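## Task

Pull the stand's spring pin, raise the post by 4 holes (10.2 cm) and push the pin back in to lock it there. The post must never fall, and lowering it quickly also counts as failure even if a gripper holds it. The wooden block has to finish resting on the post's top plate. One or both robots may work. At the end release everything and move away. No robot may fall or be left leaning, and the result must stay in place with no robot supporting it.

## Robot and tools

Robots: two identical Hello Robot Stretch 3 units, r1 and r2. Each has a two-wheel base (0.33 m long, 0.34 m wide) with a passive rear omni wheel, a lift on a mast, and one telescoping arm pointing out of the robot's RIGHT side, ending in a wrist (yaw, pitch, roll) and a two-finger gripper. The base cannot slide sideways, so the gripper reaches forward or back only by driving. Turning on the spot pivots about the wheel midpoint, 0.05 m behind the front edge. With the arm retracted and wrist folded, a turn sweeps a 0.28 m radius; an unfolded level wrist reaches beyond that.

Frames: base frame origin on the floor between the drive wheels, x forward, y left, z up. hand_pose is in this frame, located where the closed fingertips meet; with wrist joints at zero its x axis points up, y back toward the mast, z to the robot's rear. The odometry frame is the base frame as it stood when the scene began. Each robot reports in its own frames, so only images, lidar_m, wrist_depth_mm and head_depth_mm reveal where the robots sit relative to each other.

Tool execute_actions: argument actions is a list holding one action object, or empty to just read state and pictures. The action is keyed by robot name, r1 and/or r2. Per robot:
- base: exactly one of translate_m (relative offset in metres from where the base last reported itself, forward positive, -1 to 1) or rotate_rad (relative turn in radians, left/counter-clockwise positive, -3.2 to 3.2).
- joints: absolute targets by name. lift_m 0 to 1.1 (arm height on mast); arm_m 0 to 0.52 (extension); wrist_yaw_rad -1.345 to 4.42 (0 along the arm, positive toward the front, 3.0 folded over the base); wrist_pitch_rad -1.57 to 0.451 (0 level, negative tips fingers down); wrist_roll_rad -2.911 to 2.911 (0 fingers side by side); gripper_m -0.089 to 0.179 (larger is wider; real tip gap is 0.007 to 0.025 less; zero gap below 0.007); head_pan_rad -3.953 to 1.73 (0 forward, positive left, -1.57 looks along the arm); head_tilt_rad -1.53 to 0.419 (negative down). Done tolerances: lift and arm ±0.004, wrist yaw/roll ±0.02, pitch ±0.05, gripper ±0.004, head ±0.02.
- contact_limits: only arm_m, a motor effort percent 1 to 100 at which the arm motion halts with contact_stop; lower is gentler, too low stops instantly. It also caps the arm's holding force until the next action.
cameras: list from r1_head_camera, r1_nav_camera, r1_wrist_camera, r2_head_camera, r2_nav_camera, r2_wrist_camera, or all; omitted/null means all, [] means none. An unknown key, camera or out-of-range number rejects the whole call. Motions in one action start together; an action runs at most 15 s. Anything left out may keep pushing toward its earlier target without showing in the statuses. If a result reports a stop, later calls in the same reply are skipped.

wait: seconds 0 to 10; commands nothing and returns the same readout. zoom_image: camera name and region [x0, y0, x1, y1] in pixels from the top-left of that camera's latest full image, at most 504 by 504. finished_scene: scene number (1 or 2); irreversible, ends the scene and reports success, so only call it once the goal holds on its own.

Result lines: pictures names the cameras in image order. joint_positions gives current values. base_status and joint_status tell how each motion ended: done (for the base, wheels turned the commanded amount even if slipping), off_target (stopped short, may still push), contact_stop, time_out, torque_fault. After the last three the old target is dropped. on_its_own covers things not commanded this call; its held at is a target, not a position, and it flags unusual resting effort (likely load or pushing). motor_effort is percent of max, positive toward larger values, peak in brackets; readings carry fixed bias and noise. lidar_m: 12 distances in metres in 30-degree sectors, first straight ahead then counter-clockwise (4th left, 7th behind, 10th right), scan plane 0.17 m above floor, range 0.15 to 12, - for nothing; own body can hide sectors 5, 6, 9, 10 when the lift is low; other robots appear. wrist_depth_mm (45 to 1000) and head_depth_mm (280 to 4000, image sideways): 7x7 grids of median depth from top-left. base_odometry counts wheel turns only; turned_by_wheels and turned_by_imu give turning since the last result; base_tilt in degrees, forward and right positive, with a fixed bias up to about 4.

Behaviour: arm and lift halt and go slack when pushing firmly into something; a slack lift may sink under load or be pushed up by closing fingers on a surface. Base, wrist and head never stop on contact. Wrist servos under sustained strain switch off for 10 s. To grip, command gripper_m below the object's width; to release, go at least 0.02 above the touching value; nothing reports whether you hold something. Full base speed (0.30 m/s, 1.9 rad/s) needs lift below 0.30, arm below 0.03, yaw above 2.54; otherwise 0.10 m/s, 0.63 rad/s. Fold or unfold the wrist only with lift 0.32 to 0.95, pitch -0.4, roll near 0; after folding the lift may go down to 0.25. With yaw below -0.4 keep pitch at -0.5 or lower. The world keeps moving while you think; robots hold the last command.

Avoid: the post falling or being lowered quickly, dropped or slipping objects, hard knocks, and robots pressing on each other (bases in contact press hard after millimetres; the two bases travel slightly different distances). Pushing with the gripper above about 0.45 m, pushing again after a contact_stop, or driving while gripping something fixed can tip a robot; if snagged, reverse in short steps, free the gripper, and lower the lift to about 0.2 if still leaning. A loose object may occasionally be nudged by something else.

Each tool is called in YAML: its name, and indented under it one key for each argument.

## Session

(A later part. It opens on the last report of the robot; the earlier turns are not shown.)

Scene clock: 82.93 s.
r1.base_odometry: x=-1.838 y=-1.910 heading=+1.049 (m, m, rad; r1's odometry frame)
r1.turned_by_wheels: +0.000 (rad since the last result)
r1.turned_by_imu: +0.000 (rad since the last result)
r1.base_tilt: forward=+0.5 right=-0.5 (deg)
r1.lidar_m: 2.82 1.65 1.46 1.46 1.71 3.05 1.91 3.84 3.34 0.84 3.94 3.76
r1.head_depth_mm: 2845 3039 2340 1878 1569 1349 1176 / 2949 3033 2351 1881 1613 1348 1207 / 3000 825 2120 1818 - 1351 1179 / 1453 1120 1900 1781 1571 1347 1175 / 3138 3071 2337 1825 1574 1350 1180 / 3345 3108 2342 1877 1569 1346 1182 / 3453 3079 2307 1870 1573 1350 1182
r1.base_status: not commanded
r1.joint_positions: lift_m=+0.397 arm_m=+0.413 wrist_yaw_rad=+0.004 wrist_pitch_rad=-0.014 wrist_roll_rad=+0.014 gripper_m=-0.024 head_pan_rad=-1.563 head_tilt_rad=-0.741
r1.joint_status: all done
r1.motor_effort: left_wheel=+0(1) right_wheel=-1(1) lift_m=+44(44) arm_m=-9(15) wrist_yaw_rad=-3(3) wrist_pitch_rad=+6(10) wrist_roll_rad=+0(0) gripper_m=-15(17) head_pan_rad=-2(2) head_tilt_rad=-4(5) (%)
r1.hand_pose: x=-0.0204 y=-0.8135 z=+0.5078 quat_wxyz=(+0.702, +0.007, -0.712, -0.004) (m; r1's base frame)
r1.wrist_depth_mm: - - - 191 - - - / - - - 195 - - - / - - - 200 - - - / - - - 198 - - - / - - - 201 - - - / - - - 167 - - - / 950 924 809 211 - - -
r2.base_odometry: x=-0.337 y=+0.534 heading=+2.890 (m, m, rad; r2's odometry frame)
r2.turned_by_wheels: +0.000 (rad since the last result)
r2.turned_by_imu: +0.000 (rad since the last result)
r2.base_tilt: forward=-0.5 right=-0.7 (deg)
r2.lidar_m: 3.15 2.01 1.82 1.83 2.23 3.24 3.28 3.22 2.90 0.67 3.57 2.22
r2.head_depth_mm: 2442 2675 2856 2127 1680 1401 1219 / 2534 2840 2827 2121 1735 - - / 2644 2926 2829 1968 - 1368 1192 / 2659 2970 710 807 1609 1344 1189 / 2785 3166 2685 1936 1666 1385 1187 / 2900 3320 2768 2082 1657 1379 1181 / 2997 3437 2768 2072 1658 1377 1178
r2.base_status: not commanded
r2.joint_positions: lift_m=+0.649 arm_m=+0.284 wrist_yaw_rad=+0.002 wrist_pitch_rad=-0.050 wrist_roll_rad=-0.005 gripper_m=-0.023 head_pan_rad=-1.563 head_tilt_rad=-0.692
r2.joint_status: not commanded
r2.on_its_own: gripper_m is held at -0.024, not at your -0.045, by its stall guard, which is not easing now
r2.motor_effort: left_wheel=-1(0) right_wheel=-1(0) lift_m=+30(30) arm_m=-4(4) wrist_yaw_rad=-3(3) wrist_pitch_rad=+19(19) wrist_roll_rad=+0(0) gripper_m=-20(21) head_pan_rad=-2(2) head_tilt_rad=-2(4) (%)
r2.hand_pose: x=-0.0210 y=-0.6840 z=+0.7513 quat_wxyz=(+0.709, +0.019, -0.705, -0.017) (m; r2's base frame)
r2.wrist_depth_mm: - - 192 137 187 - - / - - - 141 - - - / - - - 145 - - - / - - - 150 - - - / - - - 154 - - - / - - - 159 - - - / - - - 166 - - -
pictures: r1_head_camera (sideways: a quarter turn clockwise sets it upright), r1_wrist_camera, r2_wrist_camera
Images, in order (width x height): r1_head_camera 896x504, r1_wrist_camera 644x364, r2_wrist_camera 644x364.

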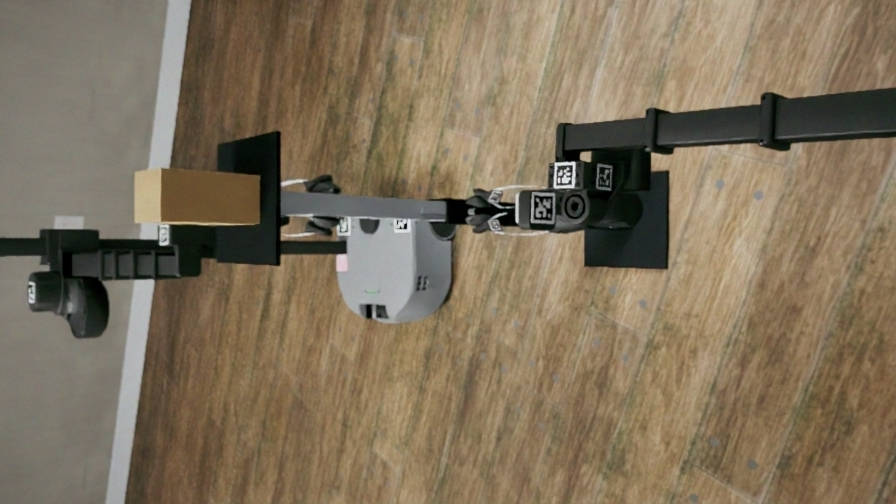

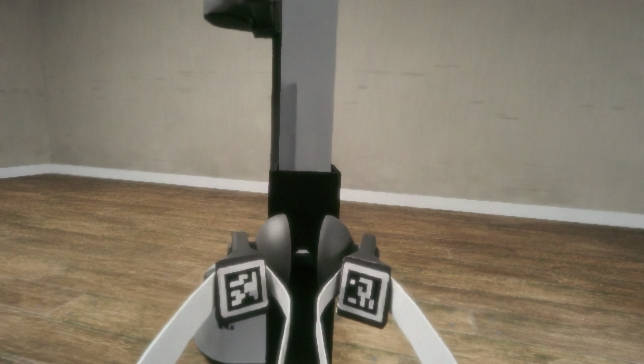

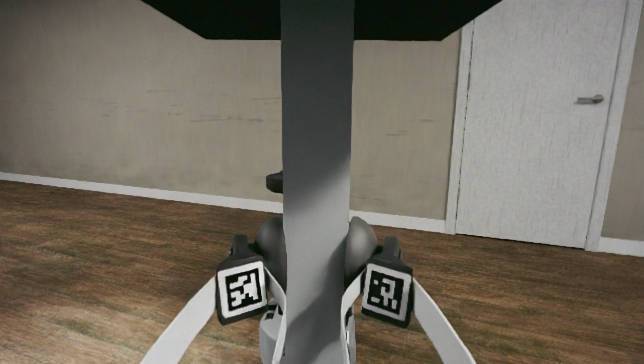

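execute_actions:
  actions:
    - {"r2":{"joints":{"lift_m":0.657}},"r1":{"joints":{"arm_m":0.418,"gripper_m":-0.04}}}
  cameras: ["r1_wrist_camera"]

execute_actions:
  actions:
    - {"r1":{"joints":{"arm_m":0.405}}}
  cameras: ["r1_head_camera","r1_wrist_camera","r2_wrist_camera"]

Scene clock: 86.50 s.
r1.base_odometry: x=-1.838 y=-1.910 heading=+1.049 (m, m, rad; r1's odometry frame)
r1.turned_by_wheels: +0.000 (rad since the last result)
r1.turned_by_imu: +0.000 (rad since the last result)
r1.base_tilt: forward=+0.5 right=-0.6 (deg)
r1.lidar_m: 2.81 1.65 1.46 1.46 1.71 3.07 1.92 3.80 3.34 0.85 3.93 3.74
r1.head_depth_mm: 2852 3035 2347 1859 1551 1341 1181 / 2906 3107 2349 1866 1598 1340 1201 / 3030 826 2121 1832 - 1346 1186 / 1443 1099 1937 1776 1579 1352 1175 / 3115 3101 2352 1829 1561 1355 1174 / 3326 3144 2311 1887 1572 1349 1180 / 3451 3145 2336 1882 1572 1343 1185
r1.base_status: not commanded
r1.joint_positions: lift_m=+0.397 arm_m=+0.417 wrist_yaw_rad=+0.004 wrist_pitch_rad=-0.014 wrist_roll_rad=+0.014 gripper_m=-0.039 head_pan_rad=-1.563 head_tilt_rad=-0.741
r1.joint_status: all done
r1.on_its_own: arm_m is at rest, and its effort (+16) is outside its rest range (-14 to +14)
r1.motor_effort: left_wheel=-1(1) right_wheel=+1(0) lift_m=+43(44) arm_m=+16(11) wrist_yaw_rad=-2(2) wrist_pitch_rad=+6(6) wrist_roll_rad=+0(0) gripper_m=-20(78) head_pan_rad=-2(2) head_tilt_rad=-4(4) (%)
r1.hand_pose: x=-0.0205 y=-0.8178 z=+0.5077 quat_wxyz=(+0.702, +0.007, -0.712, -0.004) (m; r1's base frame)
r1.wrist_depth_mm: - - - 187 - - - / - - - 191 - - - / - - - 196 - - - / - - - 193 - - - / - - - 196 - - - / - - - 163 - - - / 929 932 794 208 - - -
r2.base_odometry: x=-0.337 y=+0.534 heading=+2.890 (m, m, rad; r2's odometry frame)
r2.turned_by_wheels: +0.000 (rad since the last result)
r2.turned_by_imu: +0.000 (rad since the last result)
r2.base_tilt: forward=-0.5 right=-0.8 (deg)
r2.lidar_m: 3.16 2.00 1.82 1.83 2.24 3.24 3.27 3.22 2.90 0.67 3.57 2.23
r2.head_depth_mm: 2449 2687 2863 2121 1671 1393 1213 / 2531 2822 2858 2124 1734 - - / 2607 2907 2815 1956 - 1367 1185 / 2672 2948 710 810 1616 1337 1188 / 2783 3192 2687 1952 1668 1385 1179 / 2909 3330 2777 2084 1667 1383 1181 / 3034 3459 2773 2068 1647 1369 1177
r2.base_status: not commanded
r2.joint_positions: lift_m=+0.656 arm_m=+0.284 wrist_yaw_rad=+0.002 wrist_pitch_rad=-0.074 wrist_roll_rad=-0.005 gripper_m=-0.023 head_pan_rad=-1.563 head_tilt_rad=-0.692
r2.joint_status: all done
r2.on_its_own: gripper_m is held at -0.024, not at your -0.045, by its stall guard, which is not easing now
r2.motor_effort: left_wheel=-1(0) right_wheel=+1(1) lift_m=+31(30) arm_m=-4(4) wrist_yaw_rad=-2(3) wrist_pitch_rad=+29(29) wrist_roll_rad=+0(0) gripper_m=-20(20) head_pan_rad=-3(2) head_tilt_rad=-3(5) (%)
r2.hand_pose: x=-0.0210 y=-0.6831 z=+0.7521 quat_wxyz=(+0.709, +0.027, -0.704, -0.026) (m; r2's base frame)
r2.wrist_depth_mm: - - 196 135 192 - - / - - - 140 - - - / - - - 144 - - - / - - - 150 - - - / - - - 155 - - - / - - - 160 - - - / - - - 169 - - -
pictures: r1_wrist_camera
Images, in order (width x height): r1_wrist_camera 644x364.

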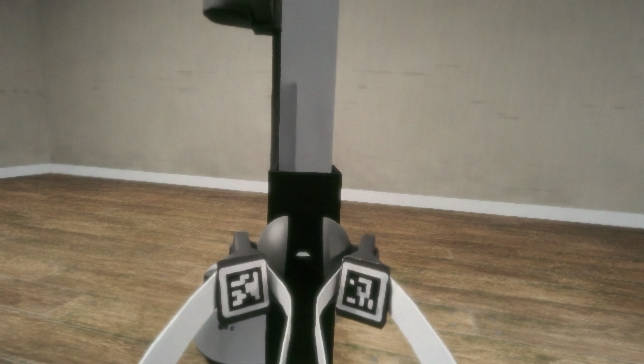

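Scene clock: 87.40 s.
r1.base_odometry: x=-1.838 y=-1.910 heading=+1.049 (m, m, rad; r1's odometry frame)
r1.turned_by_wheels: +0.000 (rad since the last result)
r1.turned_by_imu: +0.000 (rad since the last result)
r1.base_tilt: forward=+0.4 right=-0.6 (deg)
r1.lidar_m: 2.80 1.65 1.45 1.46 1.70 3.06 1.91 3.83 3.33 0.85 3.93 3.74
r1.head_depth_mm: 2824 2992 2338 1892 1565 1344 1186 / 2905 3093 2337 1887 1603 1359 1193 / 3063 824 2127 1845 - 1350 1185 / 1434 1102 1923 1778 1566 1340 1176 / 3132 3074 2355 1831 1574 1355 1188 / 3332 3134 2356 1871 1568 1345 1183 / 3526 3130 2340 1872 1567 1353 1184
r1.base_status: not commanded
r1.joint_positions: lift_m=+0.397 arm_m=+0.406 wrist_yaw_rad=+0.004 wrist_pitch_rad=-0.010 wrist_roll_rad=+0.014 gripper_m=-0.036 head_pan_rad=-1.563 head_tilt_rad=-0.741
r1.joint_status: all done
r1.motor_effort: left_wheel=-1(2) right_wheel=+0(1) lift_m=+43(43) arm_m=-8(13) wrist_yaw_rad=-1(1) wrist_pitch_rad=+4(6) wrist_roll_rad=+0(0) gripper_m=-18(20) head_pan_rad=-2(2) head_tilt_rad=-5(4) (%)
r1.hand_pose: x=-0.0205 y=-0.8065 z=+0.5087 quat_wxyz=(+0.702, +0.005, -0.712, -0.003) (m; r1's base frame)
r1.wrist_depth_mm: - - - 198 - - - / - - - 202 - - - / - - - 207 - - - / - - - 203 - - - / - - - 207 - - - / - - - 174 - - - / 962 938 812 220 986 - -
r2.base_odometry: x=-0.337 y=+0.534 heading=+2.890 (m, m, rad; r2's odometry frame)
r2.turned_by_wheels: +0.000 (rad since the last result)
r2.turned_by_imu: +0.000 (rad since the last result)
r2.base_tilt: forward=-0.4 right=-0.8 (deg)
r2.lidar_m: 3.14 2.01 1.82 1.83 2.23 3.24 3.27 3.23 2.90 0.66 3.57 2.22
r2.head_depth_mm: 2433 2694 2832 2134 1692 1401 1217 / 2510 2804 2839 2090 1732 - - / 2619 2936 2869 1954 - 1365 1188 / 2673 2966 712 807 1622 1344 1187 / 2806 3184 2674 1954 1664 1387 1186 / 2916 3282 2786 2096 1656 1376 1183 / 3014 3430 2787 2078 1641 1380 1181
r2.base_status: not commanded
r2.joint_positions: lift_m=+0.656 arm_m=+0.284 wrist_yaw_rad=+0.002 wrist_pitch_rad=-0.074 wrist_roll_rad=-0.005 gripper_m=-0.023 head_pan_rad=-1.563 head_tilt_rad=-0.692
r2.joint_status: not commanded
r2.on_its_own: gripper_m is held at -0.024, not at your -0.045, by its stall guard, which is not easing now
r2.motor_effort: left_wheel=+0(1) right_wheel=+0(0) lift_m=+30(31) arm_m=-4(4) wrist_yaw_rad=-3(3) wrist_pitch_rad=+29(29) wrist_roll_rad=+0(0) gripper_m=-20(20) head_pan_rad=-2(3) head_tilt_rad=-4(4) (%)
r2.hand_pose: x=-0.0210 y=-0.6831 z=+0.7521 quat_wxyz=(+0.709, +0.027, -0.704, -0.026) (m; r2's base frame)
r2.wrist_depth_mm: - - 197 135 192 - - / - - - 139 - - - / - - - 144 - - - / - - - 150 - - - / - - - 155 - - - / - - - 161 - - - / - - - 168 - - -
pictures: r1_head_camera (sideways: a quarter turn clockwise sets it upright), r1_wrist_camera, r2_wrist_camera
Images, in order (width x height): r1_head_camera 896x504, r1_wrist_camera 644x364, r2_wrist_camera 644x364.

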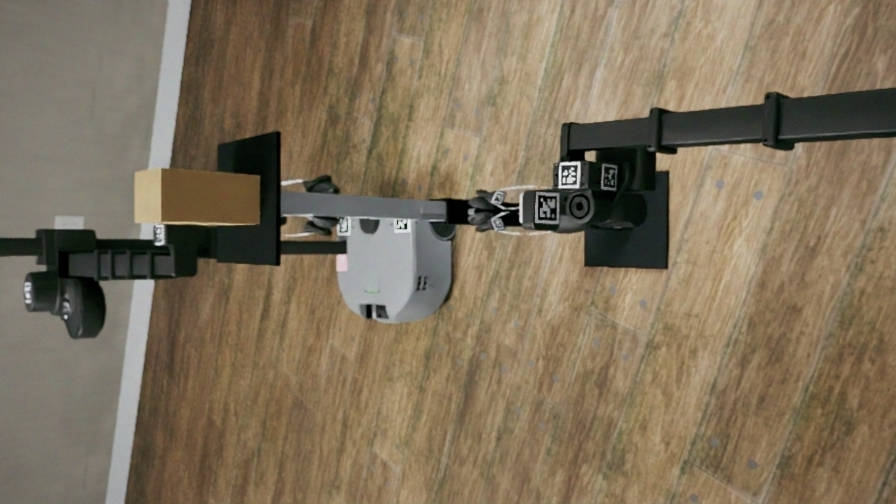

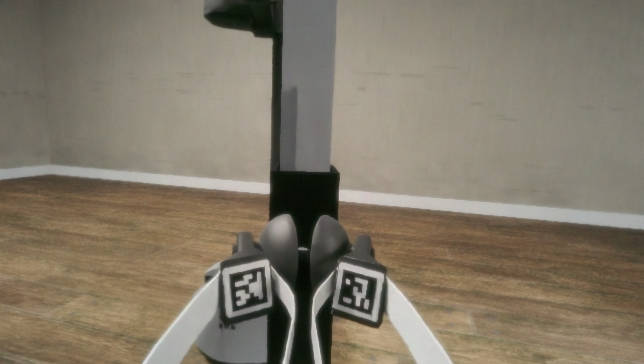

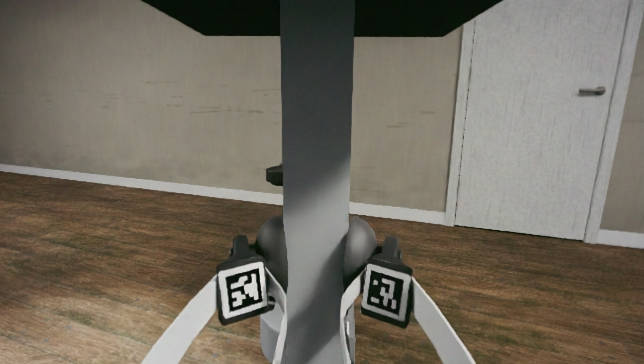

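execute_actions:
  actions:
    - {"r2":{"joints":{"lift_m":0.666}},"r1":{"joints":{"gripper_m":0.06,"lift_m":0.39}}}
  cameras: []

execute_actions:
  actions:
    - {"r1":{"joints":{"arm_m":0.42}}}
  cameras: ["r1_wrist_camera"]

execute_actions:
  actions:
    - {"r1":{"joints":{"gripper_m":-0.03}}}
  cameras: ["r1_wrist_camera"]

execute_actions:
  actions:
    - {"r1":{"joints":{"arm_m":0.408}}}
  cameras: ["r1_wrist_camera"]

Scene clock: 92.97 s.
r1.base_odometry: x=-1.838 y=-1.910 heading=+1.049 (m, m, rad; r1's odometry frame)
r1.turned_by_wheels: +0.000 (rad since the last result)
r1.turned_by_imu: +0.001 (rad since the last result)
r1.base_tilt: forward=+0.4 right=-0.6 (deg)
r1.lidar_m: 2.82 1.64 1.45 1.45 1.71 3.06 1.91 3.83 3.35 0.85 3.93 3.74
r1.head_depth_mm: 2863 3030 2372 1870 1582 1342 1178 / 3016 3055 2355 1881 1606 1345 1191 / 2955 823 2123 1852 1630 1345 1179 / 1444 1105 1923 1772 1557 1336 1185 / 3102 3140 2321 1831 1569 1344 1179 / 3386 3112 2337 1881 1565 1353 1181 / 3493 3099 2341 1875 1554 1346 1177
r1.base_status: not commanded
r1.joint_positions: lift_m=+0.390 arm_m=+0.405 wrist_yaw_rad=+0.003 wrist_pitch_rad=-0.018 wrist_roll_rad=+0.014 gripper_m=+0.060 head_pan_rad=-1.563 head_tilt_rad=-0.741
r1.joint_status: all done
r1.motor_effort: left_wheel=-1(1) right_wheel=+0(0) lift_m=+26(36) arm_m=-7(9) wrist_yaw_rad=-1(3) wrist_pitch_rad=+8(8) wrist_roll_rad=+0(0) gripper_m=-1(81) head_pan_rad=-2(2) head_tilt_rad=-4(4) (%)
r1.hand_pose: x=-0.0207 y=-0.8062 z=+0.5003 quat_wxyz=(+0.702, +0.008, -0.712, -0.006) (m; r1's base frame)
r1.wrist_depth_mm: - - - 198 - - - / - - - 203 - - - / - - - 206 - - - / - - - 204 - - - / - - - 207 - - - / - - 825 214 - - - / 881 942 831 220 948 - 994
r2.base_odometry: x=-0.337 y=+0.534 heading=+2.890 (m, m, rad; r2's odometry frame)
r2.turned_by_wheels: +0.000 (rad since the last result)
r2.turned_by_imu: +0.000 (rad since the last result)
r2.base_tilt: forward=-0.4 right=-0.9 (deg)
r2.lidar_m: 3.17 2.01 1.82 1.83 2.23 3.23 3.27 3.23 2.90 0.67 3.57 2.22
r2.head_depth_mm: 2441 2705 2857 2119 1688 1402 1217 / 2530 2831 2835 2111 1729 - - / 2626 2906 2844 1956 - 1384 1190 / 2673 2976 707 807 1599 1345 1184 / 2807 3151 2700 1959 1665 1387 1183 / 2947 3336 2771 2078 1654 1373 1183 / 3051 3432 2756 2092 1660 1373 1178
r2.base_status: not commanded
r2.joint_positions: lift_m=+0.665 arm_m=+0.284 wrist_yaw_rad=+0.002 wrist_pitch_rad=-0.104 wrist_roll_rad=-0.005 gripper_m=-0.023 head_pan_rad=-1.563 head_tilt_rad=-0.692
r2.joint_status: all done
r2.on_its_own: gripper_m is held at -0.024, not at your -0.045, by its stall guard, which is not easing now; wrist_pitch_rad is at rest, and its effort (+40) is outside its rest range (-20 to +32)
r2.motor_effort: left_wheel=+0(1) right_wheel=+1(1) lift_m=+32(32) arm_m=-4(4) wrist_yaw_rad=-3(3) wrist_pitch_rad=+40(41) wrist_roll_rad=+0(0) gripper_m=-20(20) head_pan_rad=-3(3) head_tilt_rad=-4(4) (%)
r2.hand_pose: x=-0.0210 y=-0.6817 z=+0.7534 quat_wxyz=(+0.708, +0.038, -0.704, -0.036) (m; r2's base frame)
r2.wrist_depth_mm: - - 203 133 198 - - / - - - 139 - - - / - - - 144 - - - / - - - 150 - - - / - - - 156 - - - / - - - 162 - - - / - - - 173 - - -
pictures: none
No camera images: the call's "cameras" was empty. Leave "cameras" out to get every camera's image.

Scene clock: 93.90 s.
r1.base_odometry: x=-1.838 y=-1.910 heading=+1.049 (m, m, rad; r1's odometry frame)
r1.turned_by_wheels: +0.000 (rad since the last result)
r1.turned_by_imu: +0.000 (rad since the last result)
r1.base_tilt: forward=+0.5 right=-0.7 (deg)
r1.lidar_m: 2.82 1.64 1.46 1.46 1.71 3.06 1.91 3.82 3.35 0.85 3.92 3.75
r1.head_depth_mm: 2813 3054 2355 1879 1553 1347 1180 / 2949 3081 2351 1890 1587 1339 1190 / 3044 824 2111 1867 - 1357 1182 / 1446 1100 1927 1780 1561 1350 1179 / 3139 3086 2307 1824 1571 1344 1180 / 3310 3114 2325 1874 1573 1337 1178 / 3485 3060 2357 1889 1572 1344 1186
r1.base_status: not commanded
r1.joint_positions: lift_m=+0.390 arm_m=+0.420 wrist_yaw_rad=+0.002 wrist_pitch_rad=-0.018 wrist_roll_rad=+0.014 gripper_m=+0.060 head_pan_rad=-1.563 head_tilt_rad=-0.741
r1.joint_status: all done
r1.motor_effort: left_wheel=-1(1) right_wheel=+0(1) lift_m=+27(26) arm_m=+7(9) wrist_yaw_rad=-1(1) wrist_pitch_rad=+8(8) wrist_roll_rad=+0(0) gripper_m=+0(1) head_pan_rad=-2(2) head_tilt_rad=-4(4) (%)
r1.hand_pose: x=-0.0208 y=-0.8203 z=+0.5002 quat_wxyz=(+0.702, +0.008, -0.712, -0.006) (m; r1's base frame)
r1.wrist_depth_mm: - - - 184 - - - / - - - 187 - - - / - - - 192 - - - / - - - 190 - - - / - - - 192 - - - / - - 810 196 - - - / 938 926 815 204 911 999 987
r2.base_odometry: x=-0.337 y=+0.534 heading=+2.890 (m, m, rad; r2's odometry frame)
r2.turned_by_wheels: +0.000 (rad since the last result)
r2.turned_by_imu: +0.000 (rad since the last result)
r2.base_tilt: forward=-0.5 right=-0.9 (deg)
r2.lidar_m: 3.16 2.01 1.82 1.83 2.23 3.23 3.27 3.22 2.90 0.66 3.58 2.22
r2.head_depth_mm: 2448 2688 2885 2114 1680 1407 1223 / 2504 2789 2834 2126 1727 - - / 2601 2915 2833 1959 - 1374 1184 / 2662 2927 712 812 1587 1332 1187 / 2795 3143 2659 1939 1663 1381 1184 / 2934 3306 2788 2089 1661 1382 1185 / 3028 3460 2766 2070 1661 1374 1171
r2.base_status: not commanded
r2.joint_positions: lift_m=+0.665 arm_m=+0.284 wrist_yaw_rad=+0.002 wrist_pitch_rad=-0.104 wrist_roll_rad=-0.005 gripper_m=-0.023 head_pan_rad=-1.563 head_tilt_rad=-0.692
r2.joint_status: not commanded
r2.on_its_own: gripper_m is held at -0.024, not at your -0.045, by its stall guard, which is not easing now; wrist_pitch_rad is at rest, and its effort (+40) is outside its rest range (-20 to +32)
r2.motor_effort: left_wheel=+0(0) right_wheel=+0(0) lift_m=+32(32) arm_m=-4(4) wrist_yaw_rad=-3(3) wrist_pitch_rad=+40(40) wrist_roll_rad=+0(0) gripper_m=-20(21) head_pan_rad=-2(2) head_tilt_rad=-3(3) (%)
r2.hand_pose: x=-0.0210 y=-0.6817 z=+0.7534 quat_wxyz=(+0.708, +0.038, -0.704, -0.036) (m; r2's base frame)
r2.wrist_depth_mm: - - 204 134 196 - - / - - - 139 - - - / - - - 144 - - - / - - - 150 - - - / - - - 156 - - - / - - - 162 - - - / - - - 173 - - -
pictures: r1_wrist_camera
Images, in order (width x height): r1_wrist_camera 644x364.

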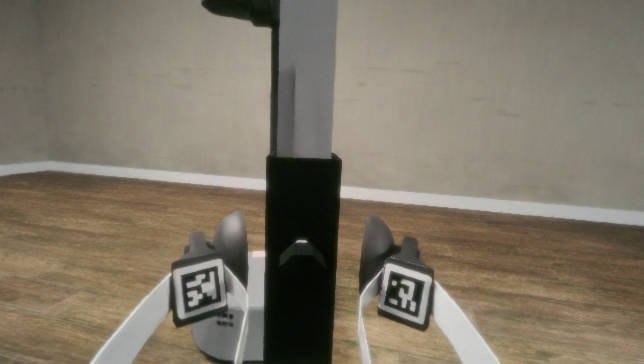

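Scene clock: 95.27 s.
r1.base_odometry: x=-1.838 y=-1.910 heading=+1.049 (m, m, rad; r1's odometry frame)
r1.turned_by_wheels: +0.000 (rad since the last result)
r1.turned_by_imu: +0.000 (rad since the last result)
r1.base_tilt: forward=+0.7 right=-0.6 (deg)
r1.lidar_m: 2.81 1.65 1.46 1.46 1.71 3.06 1.91 3.84 3.34 0.85 3.94 3.75
r1.head_depth_mm: 2838 3004 2348 1876 1570 1344 1176 / 2893 3071 2331 1877 1599 1350 1199 / 3065 825 2110 1819 - 1346 1177 / 1435 1096 1923 1779 1577 1342 1176 / 3084 3081 2330 1842 1563 1348 1178 / 3299 3140 2328 1879 1555 1357 1178 / 3426 3132 2341 1889 1562 1345 1180
r1.base_status: not commanded
r1.joint_positions: lift_m=+0.390 arm_m=+0.420 wrist_yaw_rad=+0.002 wrist_pitch_rad=-0.016 wrist_roll_rad=+0.014 gripper_m=-0.029 head_pan_rad=-1.563 head_tilt_rad=-0.741
r1.joint_status: all done
r1.motor_effort: left_wheel=-1(1) right_wheel=-1(1) lift_m=+26(25) arm_m=+2(6) wrist_yaw_rad=-1(2) wrist_pitch_rad=+6(8) wrist_roll_rad=+0(0) gripper_m=-18(95) head_pan_rad=-2(2) head_tilt_rad=-4(3) (%)
r1.hand_pose: x=-0.0208 y=-0.8207 z=+0.5009 quat_wxyz=(+0.702, +0.007, -0.712, -0.005) (m; r1's base frame)
r1.wrist_depth_mm: - - - 183 - - - / - - - 186 - - - / - - - 194 - - - / - - - 189 - - - / - - - 192 - - - / - - - 158 - - - / 941 953 825 874 - - -
r2.base_odometry: x=-0.337 y=+0.534 heading=+2.890 (m, m, rad; r2's odometry frame)
r2.turned_by_wheels: +0.000 (rad since the last result)
r2.turned_by_imu: +0.000 (rad since the last result)
r2.base_tilt: forward=-0.5 right=-0.8 (deg)
r2.lidar_m: 3.16 2.01 1.82 1.83 2.23 3.24 3.26 3.22 2.90 0.67 3.58 2.22
r2.head_depth_mm: 2464 2696 2872 2134 1688 1395 1221 / 2521 2799 2853 2133 1729 - - / 2609 2926 2840 1967 - 1373 1187 / 2672 2933 710 807 1620 1352 1187 / 2793 3154 2683 1939 1663 1383 1183 / 2908 3311 2784 2059 1650 1381 1179 / 3050 3419 2785 2058 1651 1373 1177
r2.base_status: not commanded
r2.joint_positions: lift_m=+0.665 arm_m=+0.284 wrist_yaw_rad=+0.002 wrist_pitch_rad=-0.104 wrist_roll_rad=-0.005 gripper_m=-0.023 head_pan_rad=-1.563 head_tilt_rad=-0.692
r2.joint_status: not commanded
r2.on_its_own: gripper_m is held at -0.024, not at your -0.045, by its stall guard, which is not easing now; wrist_pitch_rad is at rest, and its effort (+40) is outside its rest range (-20 to +32)
r2.motor_effort: left_wheel=+0(1) right_wheel=+0(0) lift_m=+32(32) arm_m=-4(4) wrist_yaw_rad=-3(3) wrist_pitch_rad=+40(40) wrist_roll_rad=+0(0) gripper_m=-19(20) head_pan_rad=-3(3) head_tilt_rad=-3(4) (%)
r2.hand_pose: x=-0.0210 y=-0.6817 z=+0.7534 quat_wxyz=(+0.708, +0.038, -0.704, -0.036) (m; r2's base frame)
r2.wrist_depth_mm: - - 203 133 199 - - / - - - 138 - - - / - - - 144 - - - / - - - 151 - - - / - - - 156 - - - / - - - 163 - - - / - - - 173 - - -
pictures: r1_wrist_camera
Images, in order (width x height): r1_wrist_camera 644x364.

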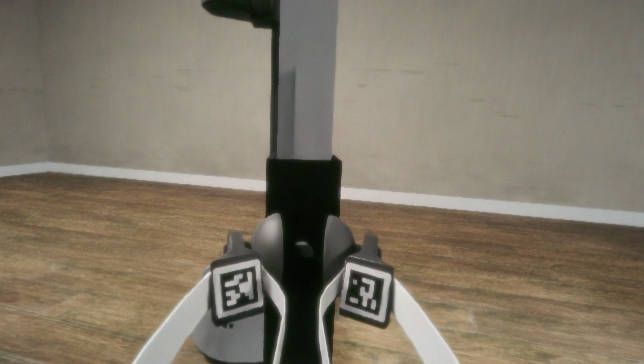

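Scene clock: 96.13 s.
r1.base_odometry: x=-1.838 y=-1.910 heading=+1.049 (m, m, rad; r1's odometry frame)
r1.turned_by_wheels: +0.000 (rad since the last result)
r1.turned_by_imu: +0.000 (rad since the last result)
r1.base_tilt: forward=+0.6 right=-0.8 (deg)
r1.lidar_m: 2.81 1.64 1.46 1.46 1.71 3.05 1.91 3.83 3.33 0.85 3.92 3.76
r1.head_depth_mm: 2823 3039 2310 1866 1562 1350 1177 / 2941 3083 2326 1880 1605 1345 1188 / 2989 828 2117 1845 1627 1357 1179 / 1447 1098 1919 1777 1580 1351 1184 / 3176 3090 2323 1825 1575 1354 1185 / 3289 3092 2330 1890 1573 1357 1186 / 3471 3118 2364 1892 1565 1346 1179
r1.base_status: not commanded
r1.joint_positions: lift_m=+0.390 arm_m=+0.409 wrist_yaw_rad=+0.002 wrist_pitch_rad=-0.014 wrist_roll_rad=+0.014 gripper_m=-0.029 head_pan_rad=-1.563 head_tilt_rad=-0.741
r1.joint_status: all done
r1.motor_effort: left_wheel=+0(0) right_wheel=-2(2) lift_m=+26(27) arm_m=-10(16) wrist_yaw_rad=-1(1) wrist_pitch_rad=+6(7) wrist_roll_rad=+0(0) gripper_m=-17(19) head_pan_rad=-2(2) head_tilt_rad=-4(5) (%)
r1.hand_pose: x=-0.0208 y=-0.8095 z=+0.5014 quat_wxyz=(+0.702, +0.006, -0.712, -0.004) (m; r1's base frame)
r1.wrist_depth_mm: - - - 193 - - - / - - - 199 - - - / - - - 205 - - - / - - - 199 - - - / - - - 204 - - - / - - - 190 - - - / 889 952 814 216 924 987 998
r2.base_odometry: x=-0.337 y=+0.534 heading=+2.890 (m, m, rad; r2's odometry frame)
r2.turned_by_wheels: +0.000 (rad since the last result)
r2.turned_by_imu: +0.000 (rad since the last result)
r2.base_tilt: forward=-0.5 right=-0.8 (deg)
r2.lidar_m: 3.14 2.01 1.82 1.83 2.23 3.24 3.26 3.21 2.90 0.66 3.56 2.21
r2.head_depth_mm: 2433 2691 2870 2138 1684 1399 1219 / 2514 2832 2852 2118 1730 - - / 2634 2918 2804 1965 - 1382 1191 / 2688 2962 711 807 1615 1340 1189 / 2804 3171 2672 1942 1684 1383 1185 / 2938 3306 2797 2078 1657 1381 1176 / 2997 3380 2746 2065 1650 1370 1176
r2.base_status: not commanded
r2.joint_positions: lift_m=+0.665 arm_m=+0.284 wrist_yaw_rad=+0.002 wrist_pitch_rad=-0.104 wrist_roll_rad=-0.005 gripper_m=-0.023 head_pan_rad=-1.563 head_tilt_rad=-0.692
r2.joint_status: not commanded
r2.on_its_own: gripper_m is held at -0.024, not at your -0.045, by its stall guard, which is not easing now; wrist_pitch_rad is at rest, and its effort (+40) is outside its rest range (-20 to +32)
r2.motor_effort: left_wheel=+0(0) right_wheel=+0(0) lift_m=+32(33) arm_m=-4(4) wrist_yaw_rad=-2(3) wrist_pitch_rad=+40(40) wrist_roll_rad=+0(0) gripper_m=-20(20) head_pan_rad=-4(3) head_tilt_rad=-2(4) (%)
r2.hand_pose: x=-0.0210 y=-0.6817 z=+0.7534 quat_wxyz=(+0.708, +0.038, -0.704, -0.036) (m; r2's base frame)
r2.wrist_depth_mm: - - 203 133 197 - - / - - - 138 - - - / - - - 144 - - - / - - - 150 - - - / - - - 156 - - - / - - - 162 - - - / - - - 173 - - -
pictures: r1_wrist_camera
Images, in order (width x height): r1_wrist_camera 644x364.

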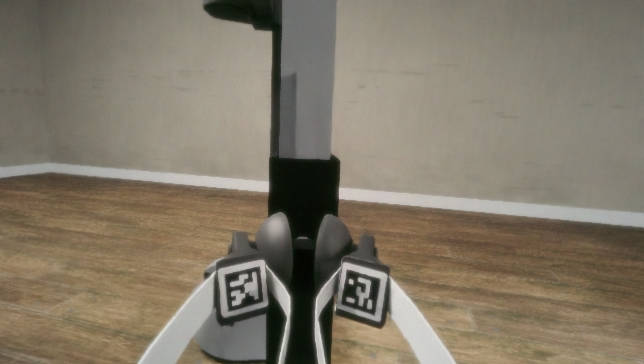

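execute_actions:
  actions:
    - {"r1":{"joints":{"arm_m":0.396}}}
  cameras: ["r1_wrist_camera","r1_head_camera"]

zoom_image:
  camera: "r1_head_camera"
  region: [420,160,560,270]

Scene clock: 99.57 s.
r1.base_odometry: x=-1.838 y=-1.910 heading=+1.049 (m, m, rad; r1's odometry frame)
r1.turned_by_wheels: +0.000 (rad since the last result)
r1.turned_by_imu: +0.001 (rad since the last result)
r1.base_tilt: forward=+0.4 right=-0.5 (deg)
r1.lidar_m: 2.82 1.64 1.45 1.45 1.70 3.06 1.92 3.83 3.34 0.85 3.92 3.74
r1.head_depth_mm: 2840 3024 2306 1891 1574 1339 1180 / 2939 3076 2345 1886 1606 1347 1196 / 3046 822 2107 1852 1643 1314 1181 / 1444 1096 1928 1779 1583 1347 1180 / 3128 3094 2356 1822 1574 1346 1183 / 3346 3110 2321 1880 1575 1352 1178 / 3475 3076 2318 1859 1573 1354 1181
r1.base_status: not commanded
r1.joint_positions: lift_m=+0.390 arm_m=+0.397 wrist_yaw_rad=+0.002 wrist_pitch_rad=-0.014 wrist_roll_rad=+0.014 gripper_m=-0.029 head_pan_rad=-1.563 head_tilt_rad=-0.741
r1.joint_status: all done
r1.motor_effort: left_wheel=+0(0) right_wheel=-2(1) lift_m=+27(27) arm_m=-7(13) wrist_yaw_rad=-2(1) wrist_pitch_rad=+5(6) wrist_roll_rad=+0(0) gripper_m=-14(17) head_pan_rad=-2(2) head_tilt_rad=-4(4) (%)
r1.hand_pose: x=-0.0208 y=-0.7974 z=+0.5014 quat_wxyz=(+0.702, +0.006, -0.712, -0.004) (m; r1's base frame)
r1.wrist_depth_mm: - - - 208 - - - / - - - - - - - / - - - 215 - - - / - - - 211 - - - / - - - - - - - / - - - - - - - / 911 954 840 231 999 - -
r2.base_odometry: x=-0.337 y=+0.534 heading=+2.890 (m, m, rad; r2's odometry frame)
r2.turned_by_wheels: +0.000 (rad since the last result)
r2.turned_by_imu: +0.000 (rad since the last result)
r2.base_tilt: forward=-0.5 right=-0.8 (deg)
r2.lidar_m: 3.15 2.01 1.82 1.82 2.23 3.23 3.27 3.23 2.89 0.66 3.56 2.22
r2.head_depth_mm: 2456 2715 2876 2133 1688 1404 1217 / 2500 2760 2845 2109 1733 - - / 2617 2925 2826 1949 - 1383 1191 / 2689 2949 711 808 1620 1345 1187 / 2789 3149 2695 1956 1663 1388 1179 / 2891 3322 2784 2077 1654 1382 1183 / 3023 3452 2792 2084 1657 1384 1180
r2.base_status: not commanded
r2.joint_positions: lift_m=+0.665 arm_m=+0.284 wrist_yaw_rad=+0.002 wrist_pitch_rad=-0.104 wrist_roll_rad=-0.005 gripper_m=-0.023 head_pan_rad=-1.563 head_tilt_rad=-0.692
r2.joint_status: not commanded
r2.on_its_own: gripper_m is held at -0.024, not at your -0.045, by its stall guard, which is not easing now; wrist_pitch_rad is at rest, and its effort (+40) is outside its rest range (-20 to +32)
r2.motor_effort: left_wheel=-1(0) right_wheel=+0(0) lift_m=+32(32) arm_m=-4(4) wrist_yaw_rad=-3(3) wrist_pitch_rad=+40(40) wrist_roll_rad=+0(0) gripper_m=-20(20) head_pan_rad=-2(3) head_tilt_rad=-4(4) (%)
r2.hand_pose: x=-0.0210 y=-0.6817 z=+0.7534 quat_wxyz=(+0.708, +0.038, -0.704, -0.036) (m; r2's base frame)
r2.wrist_depth_mm: - - 204 133 198 - - / - - - 139 - - - / - - - 144 - - - / - - - 151 - - - / - - - 155 - - - / - - - 163 - - - / - - - 172 - - -
pictures: r1_head_camera (sideways: a quarter turn clockwise sets it upright), r1_wrist_camera
Images, in order (width x height): r1_head_camera 896x504, r1_wrist_camera 644x364.

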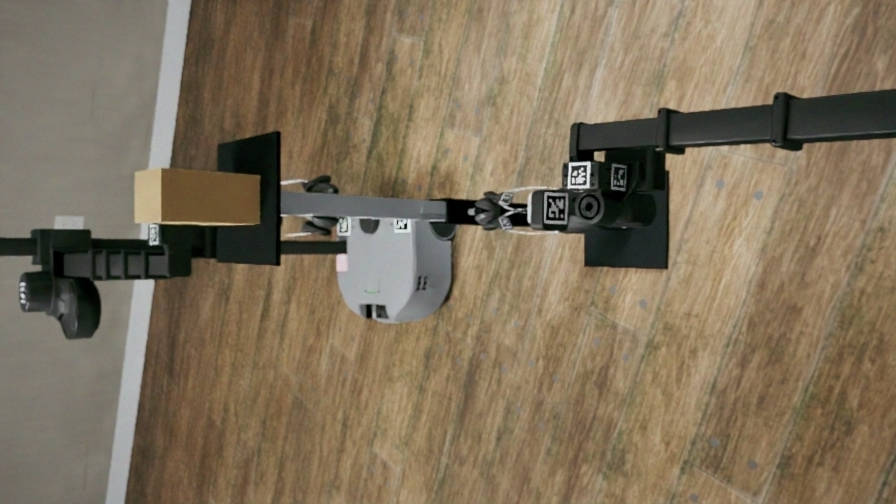

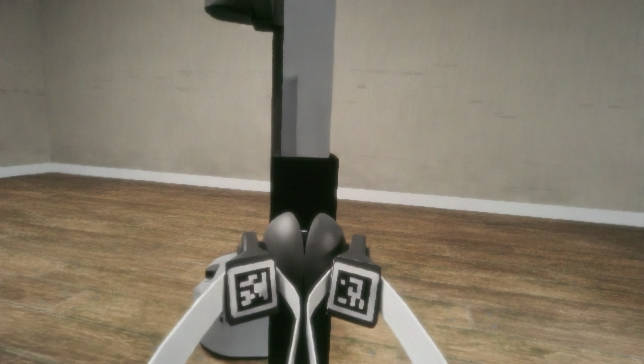

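Region (420, 160, 560, 270) of r1_head_camera's 896x504 image, scaled by 3.600, with more detail than that image has; it fills the top 396 rows of this view, and the rest is white.

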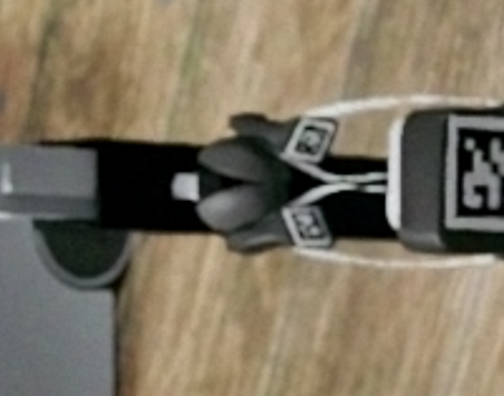

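execute_actions:
  actions:
    - {"r2":{"joints":{"lift_m":0.676}},"r1":{"joints":{"gripper_m":0.06}}}
  cameras: ["r1_wrist_camera"]

execute_actions:
  actions:
    - {"r2":{"joints":{"lift_m":0.686}},"r1":{"joints":{"arm_m":0.417}}}
  cameras: ["r1_wrist_camera"]

execute_actions:
  actions:
    - {"r2":{"joints":{"lift_m":0.66}},"r1":{"joints":{"gripper_m":-0.03}}}
  cameras: ["r1_wrist_camera"]

Scene clock: 105.47 s.
r1.base_odometry: x=-1.838 y=-1.910 heading=+1.049 (m, m, rad; r1's odometry frame)
r1.turned_by_wheels: +0.000 (rad since the last result)
r1.turned_by_imu: +0.001 (rad since the last result)
r1.base_tilt: forward=+0.4 right=-0.6 (deg)
r1.lidar_m: 2.82 1.64 1.46 1.46 1.71 3.07 1.91 3.82 3.34 0.85 3.92 3.74
r1.head_depth_mm: 2876 3015 2328 1887 1574 1337 1182 / 2914 3125 2317 1874 1608 1343 1191 / 3013 820 2116 1826 1647 1332 1176 / 1430 1102 1914 1786 1575 1348 1179 / 3121 3145 2357 1812 1555 1344 1184 / 3301 3127 2341 1858 1569 1354 1181 / 3457 3081 2339 1878 1577 1349 1186
r1.base_status: not commanded
r1.joint_positions: lift_m=+0.390 arm_m=+0.396 wrist_yaw_rad=+0.002 wrist_pitch_rad=-0.018 wrist_roll_rad=+0.014 gripper_m=+0.060 head_pan_rad=-1.563 head_tilt_rad=-0.741
r1.joint_status: all done
r1.motor_effort: left_wheel=-1(0) right_wheel=+0(2) lift_m=+26(26) arm_m=-7(7) wrist_yaw_rad=-1(2) wrist_pitch_rad=+8(8) wrist_roll_rad=+0(0) gripper_m=+0(80) head_pan_rad=-2(2) head_tilt_rad=-6(5) (%)
r1.hand_pose: x=-0.0208 y=-0.7972 z=+0.5003 quat_wxyz=(+0.702, +0.008, -0.712, -0.006) (m; r1's base frame)
r1.wrist_depth_mm: - - - 974 - - - / - - - 213 - - - / - - - 217 - - - / - - - 212 - - - / - - - 217 - - - / - - 807 224 - - - / 870 906 856 230 950 981 -
r2.base_odometry: x=-0.337 y=+0.534 heading=+2.890 (m, m, rad; r2's odometry frame)
r2.turned_by_wheels: +0.000 (rad since the last result)
r2.turned_by_imu: +0.000 (rad since the last result)
r2.base_tilt: forward=-0.5 right=-0.8 (deg)
r2.lidar_m: 3.16 2.01 1.82 1.83 2.23 3.25 3.26 3.21 2.90 0.66 3.56 2.22
r2.head_depth_mm: 2426 2665 2843 2112 1671 1391 1224 / 2489 2793 2861 2102 1739 - - / 2626 2941 2818 2020 - 1377 1191 / 2640 2971 709 807 1624 1347 1184 / 2811 3147 2664 1951 1665 1379 1183 / 2880 3335 2814 2083 1654 1380 1178 / 3027 3410 2781 2082 1656 1380 1178
r2.base_status: not commanded
r2.joint_positions: lift_m=+0.675 arm_m=+0.284 wrist_yaw_rad=+0.002 wrist_pitch_rad=-0.130 wrist_roll_rad=-0.005 gripper_m=-0.023 head_pan_rad=-1.563 head_tilt_rad=-0.692
r2.joint_status: all done
r2.on_its_own: gripper_m is held at -0.024, not at your -0.045, by its stall guard, which is not easing now; wrist_pitch_rad is at rest, and its effort (+50) is outside its rest range (-20 to +32)
r2.motor_effort: left_wheel=+0(1) right_wheel=+1(0) lift_m=+34(35) arm_m=-4(4) wrist_yaw_rad=-3(3) wrist_pitch_rad=+50(51) wrist_roll_rad=+0(0) gripper_m=-20(20) head_pan_rad=-2(3) head_tilt_rad=-4(4) (%)
r2.hand_pose: x=-0.0210 y=-0.6803 z=+0.7568 quat_wxyz=(+0.708, +0.047, -0.703, -0.045) (m; r2's base frame)
r2.wrist_depth_mm: - - 209 132 202 - - / - - - 138 - - - / - - - 143 - - - / - - - 151 - - - / - - - 158 - - - / - - - 165 - - - / - - - 176 - - -
pictures: r1_wrist_camera
Images, in order (width x height): r1_wrist_camera 644x364.

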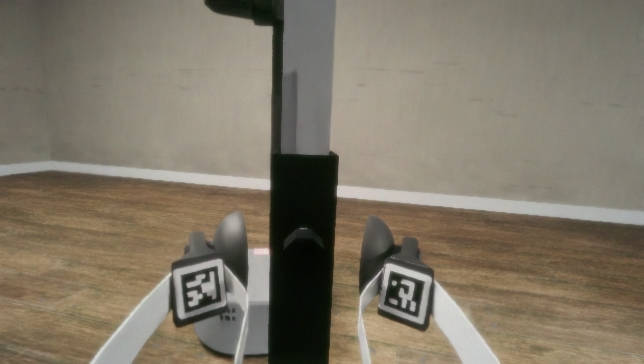

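Scene clock: 106.53 s.
r1.base_odometry: x=-1.838 y=-1.910 heading=+1.049 (m, m, rad; r1's odometry frame)
r1.turned_by_wheels: +0.000 (rad since the last result)
r1.turned_by_imu: +0.000 (rad since the last result)
r1.base_tilt: forward=+0.5 right=-0.5 (deg)
r1.lidar_m: 2.81 1.64 1.45 1.46 1.70 3.07 1.91 3.81 3.35 0.85 3.93 3.74
r1.head_depth_mm: 2852 3046 2346 1883 1558 1340 1177 / 2960 3105 2324 1880 1594 1354 1194 / 3003 824 2113 1836 - 1346 1175 / 1413 1086 1906 1787 1560 1342 1189 / 3151 3131 2338 1821 1570 1346 1181 / 3344 3073 2316 1884 1572 1348 1187 / 3460 3133 2339 1878 1565 1346 1181
r1.base_status: not commanded
r1.joint_positions: lift_m=+0.390 arm_m=+0.417 wrist_yaw_rad=+0.002 wrist_pitch_rad=-0.018 wrist_roll_rad=+0.014 gripper_m=+0.060 head_pan_rad=-1.563 head_tilt_rad=-0.741
r1.joint_status: all done
r1.motor_effort: left_wheel=-1(1) right_wheel=+0(0) lift_m=+26(27) arm_m=+7(5) wrist_yaw_rad=-1(3) wrist_pitch_rad=+8(8) wrist_roll_rad=+0(0) gripper_m=-1(0) head_pan_rad=-2(2) head_tilt_rad=-4(3) (%)
r1.hand_pose: x=-0.0208 y=-0.8173 z=+0.5002 quat_wxyz=(+0.702, +0.008, -0.712, -0.006) (m; r1's base frame)
r1.wrist_depth_mm: - - - 187 - - - / - - - 190 - - - / - - - 196 - - - / - - - 193 - - - / - - - 196 - - - / - - 812 202 - - - / 928 897 802 207 945 991 -
r2.base_odometry: x=-0.337 y=+0.534 heading=+2.890 (m, m, rad; r2's odometry frame)
r2.turned_by_wheels: +0.000 (rad since the last result)
r2.turned_by_imu: +0.000 (rad since the last result)
r2.base_tilt: forward=-0.5 right=-0.7 (deg)
r2.lidar_m: 3.15 2.01 1.82 1.83 2.23 3.24 3.28 3.24 2.90 0.66 3.57 2.22
r2.head_depth_mm: 2444 2688 2872 2127 1686 1398 1219 / 2531 2810 2867 2112 1713 - - / 2604 2933 2840 2020 - 1392 1191 / 2680 2960 711 807 1621 1336 1189 / 2823 3165 2691 1949 1665 1381 1183 / 2933 3279 2799 2094 1660 1379 1182 / 3013 3429 2786 2069 1647 1377 1177
r2.base_status: not commanded
r2.joint_positions: lift_m=+0.685 arm_m=+0.284 wrist_yaw_rad=+0.002 wrist_pitch_rad=-0.160 wrist_roll_rad=-0.005 gripper_m=-0.023 head_pan_rad=-1.563 head_tilt_rad=-0.692
r2.joint_status: all done
r2.on_its_own: gripper_m is held at -0.024, not at your -0.045, by its stall guard, which is not easing now; wrist_pitch_rad is at rest, and its effort (+62) is outside its rest range (-20 to +32)
r2.motor_effort: left_wheel=-1(0) right_wheel=-1(1) lift_m=+35(36) arm_m=-4(4) wrist_yaw_rad=-3(3) wrist_pitch_rad=+62(62) wrist_roll_rad=+0(0) gripper_m=-19(19) head_pan_rad=-3(3) head_tilt_rad=-3(3) (%)
r2.hand_pose: x=-0.0211 y=-0.6784 z=+0.7592 quat_wxyz=(+0.707, +0.058, -0.703, -0.056) (m; r2's base frame)
r2.wrist_depth_mm: - - 218 132 208 - - / - - - 138 - - - / - - - 144 - - - / - - - 153 - - - / - - - 159 - - - / - - - 167 - - - / - - - 181 - - -
pictures: r1_wrist_camera
Images, in order (width x height): r1_wrist_camera 644x364.

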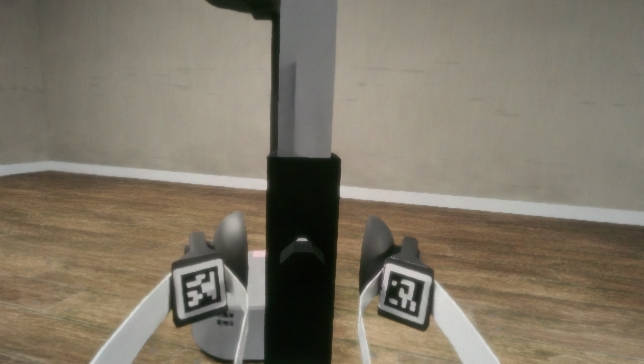

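Scene clock: 107.90 s.
r1.base_odometry: x=-1.838 y=-1.910 heading=+1.049 (m, m, rad; r1's odometry frame)
r1.turned_by_wheels: +0.000 (rad since the last result)
r1.turned_by_imu: +0.000 (rad since the last result)
r1.base_tilt: forward=+0.5 right=-0.5 (deg)
r1.lidar_m: 2.81 1.65 1.46 1.46 1.71 3.05 1.92 3.83 3.33 0.84 3.91 3.75
r1.head_depth_mm: 2836 2973 2328 1863 1578 1346 1188 / 2990 3090 2335 1874 1579 1362 1192 / 2997 820 2129 1815 - 1341 1182 / 1446 1101 1911 1770 1563 1352 1189 / 3109 3066 2327 1827 1571 1342 1182 / 3330 3075 2317 1874 1568 1348 1179 / 3436 3109 2323 1879 1567 1345 1183
r1.base_status: not commanded
r1.joint_positions: lift_m=+0.390 arm_m=+0.417 wrist_yaw_rad=+0.002 wrist_pitch_rad=-0.016 wrist_roll_rad=+0.014 gripper_m=-0.029 head_pan_rad=-1.563 head_tilt_rad=-0.741
r1.joint_status: all done
r1.motor_effort: left_wheel=-1(1) right_wheel=-1(1) lift_m=+27(26) arm_m=+3(7) wrist_yaw_rad=-1(1) wrist_pitch_rad=+7(8) wrist_roll_rad=+0(0) gripper_m=-19(93) head_pan_rad=-2(2) head_tilt_rad=-5(4) (%)
r1.hand_pose: x=-0.0208 y=-0.8176 z=+0.5007 quat_wxyz=(+0.702, +0.007, -0.712, -0.005) (m; r1's base frame)
r1.wrist_depth_mm: - - - 186 - - - / - - - 189 - - - / - - - 195 - - - / - - - 191 - - - / - - - 194 - - - / - - - 161 - - - / 927 948 810 549 975 - -
r2.base_odometry: x=-0.337 y=+0.534 heading=+2.890 (m, m, rad; r2's odometry frame)
r2.turned_by_wheels: +0.000 (rad since the last result)
r2.turned_by_imu: +0.000 (rad since the last result)
r2.base_tilt: forward=-0.6 right=-0.9 (deg)
r2.lidar_m: 3.18 2.01 1.82 1.83 2.23 3.25 3.27 3.21 2.89 0.66 3.58 2.22
r2.head_depth_mm: 2434 2687 2876 2137 1681 1394 1215 / 2529 2785 2847 2101 1728 - - / 2611 2914 2852 1965 - 1382 1184 / 2679 2936 712 807 1622 1338 1184 / 2822 3190 2680 1976 1658 1390 1186 / 2891 3313 2798 2067 1666 1375 1179 / 3027 3432 2808 2079 1644 1377 1177
r2.base_status: not commanded
r2.joint_positions: lift_m=+0.660 arm_m=+0.284 wrist_yaw_rad=+0.002 wrist_pitch_rad=-0.081 wrist_roll_rad=-0.005 gripper_m=-0.023 head_pan_rad=-1.563 head_tilt_rad=-0.692
r2.joint_status: all done
r2.on_its_own: gripper_m is held at -0.024, not at your -0.045, by its stall guard, which is not easing now
r2.motor_effort: left_wheel=-1(1) right_wheel=+0(0) lift_m=+18(32) arm_m=+3(4) wrist_yaw_rad=-3(3) wrist_pitch_rad=+31(62) wrist_roll_rad=+0(0) gripper_m=-19(19) head_pan_rad=-3(3) head_tilt_rad=-4(4) (%)
r2.hand_pose: x=-0.0210 y=-0.6822 z=+0.7542 quat_wxyz=(+0.709, +0.030, -0.704, -0.028) (m; r2's base frame)
r2.wrist_depth_mm: - - 185 137 181 - - / - - - 142 - - - / - - - 148 - - - / - - - 152 - - - / - - - 157 - - - / - - - 163 - - - / - - - 172 - - -
pictures: r1_wrist_camera
Images, in order (width x height): r1_wrist_camera 644x364.

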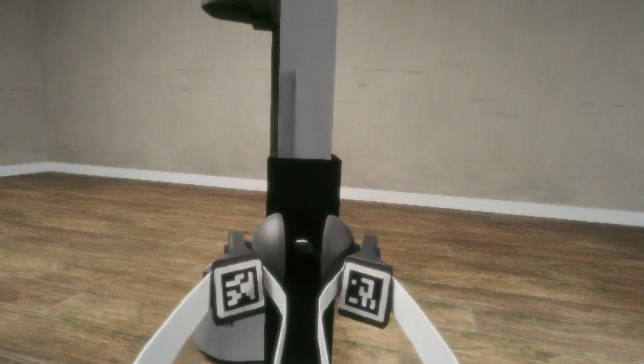

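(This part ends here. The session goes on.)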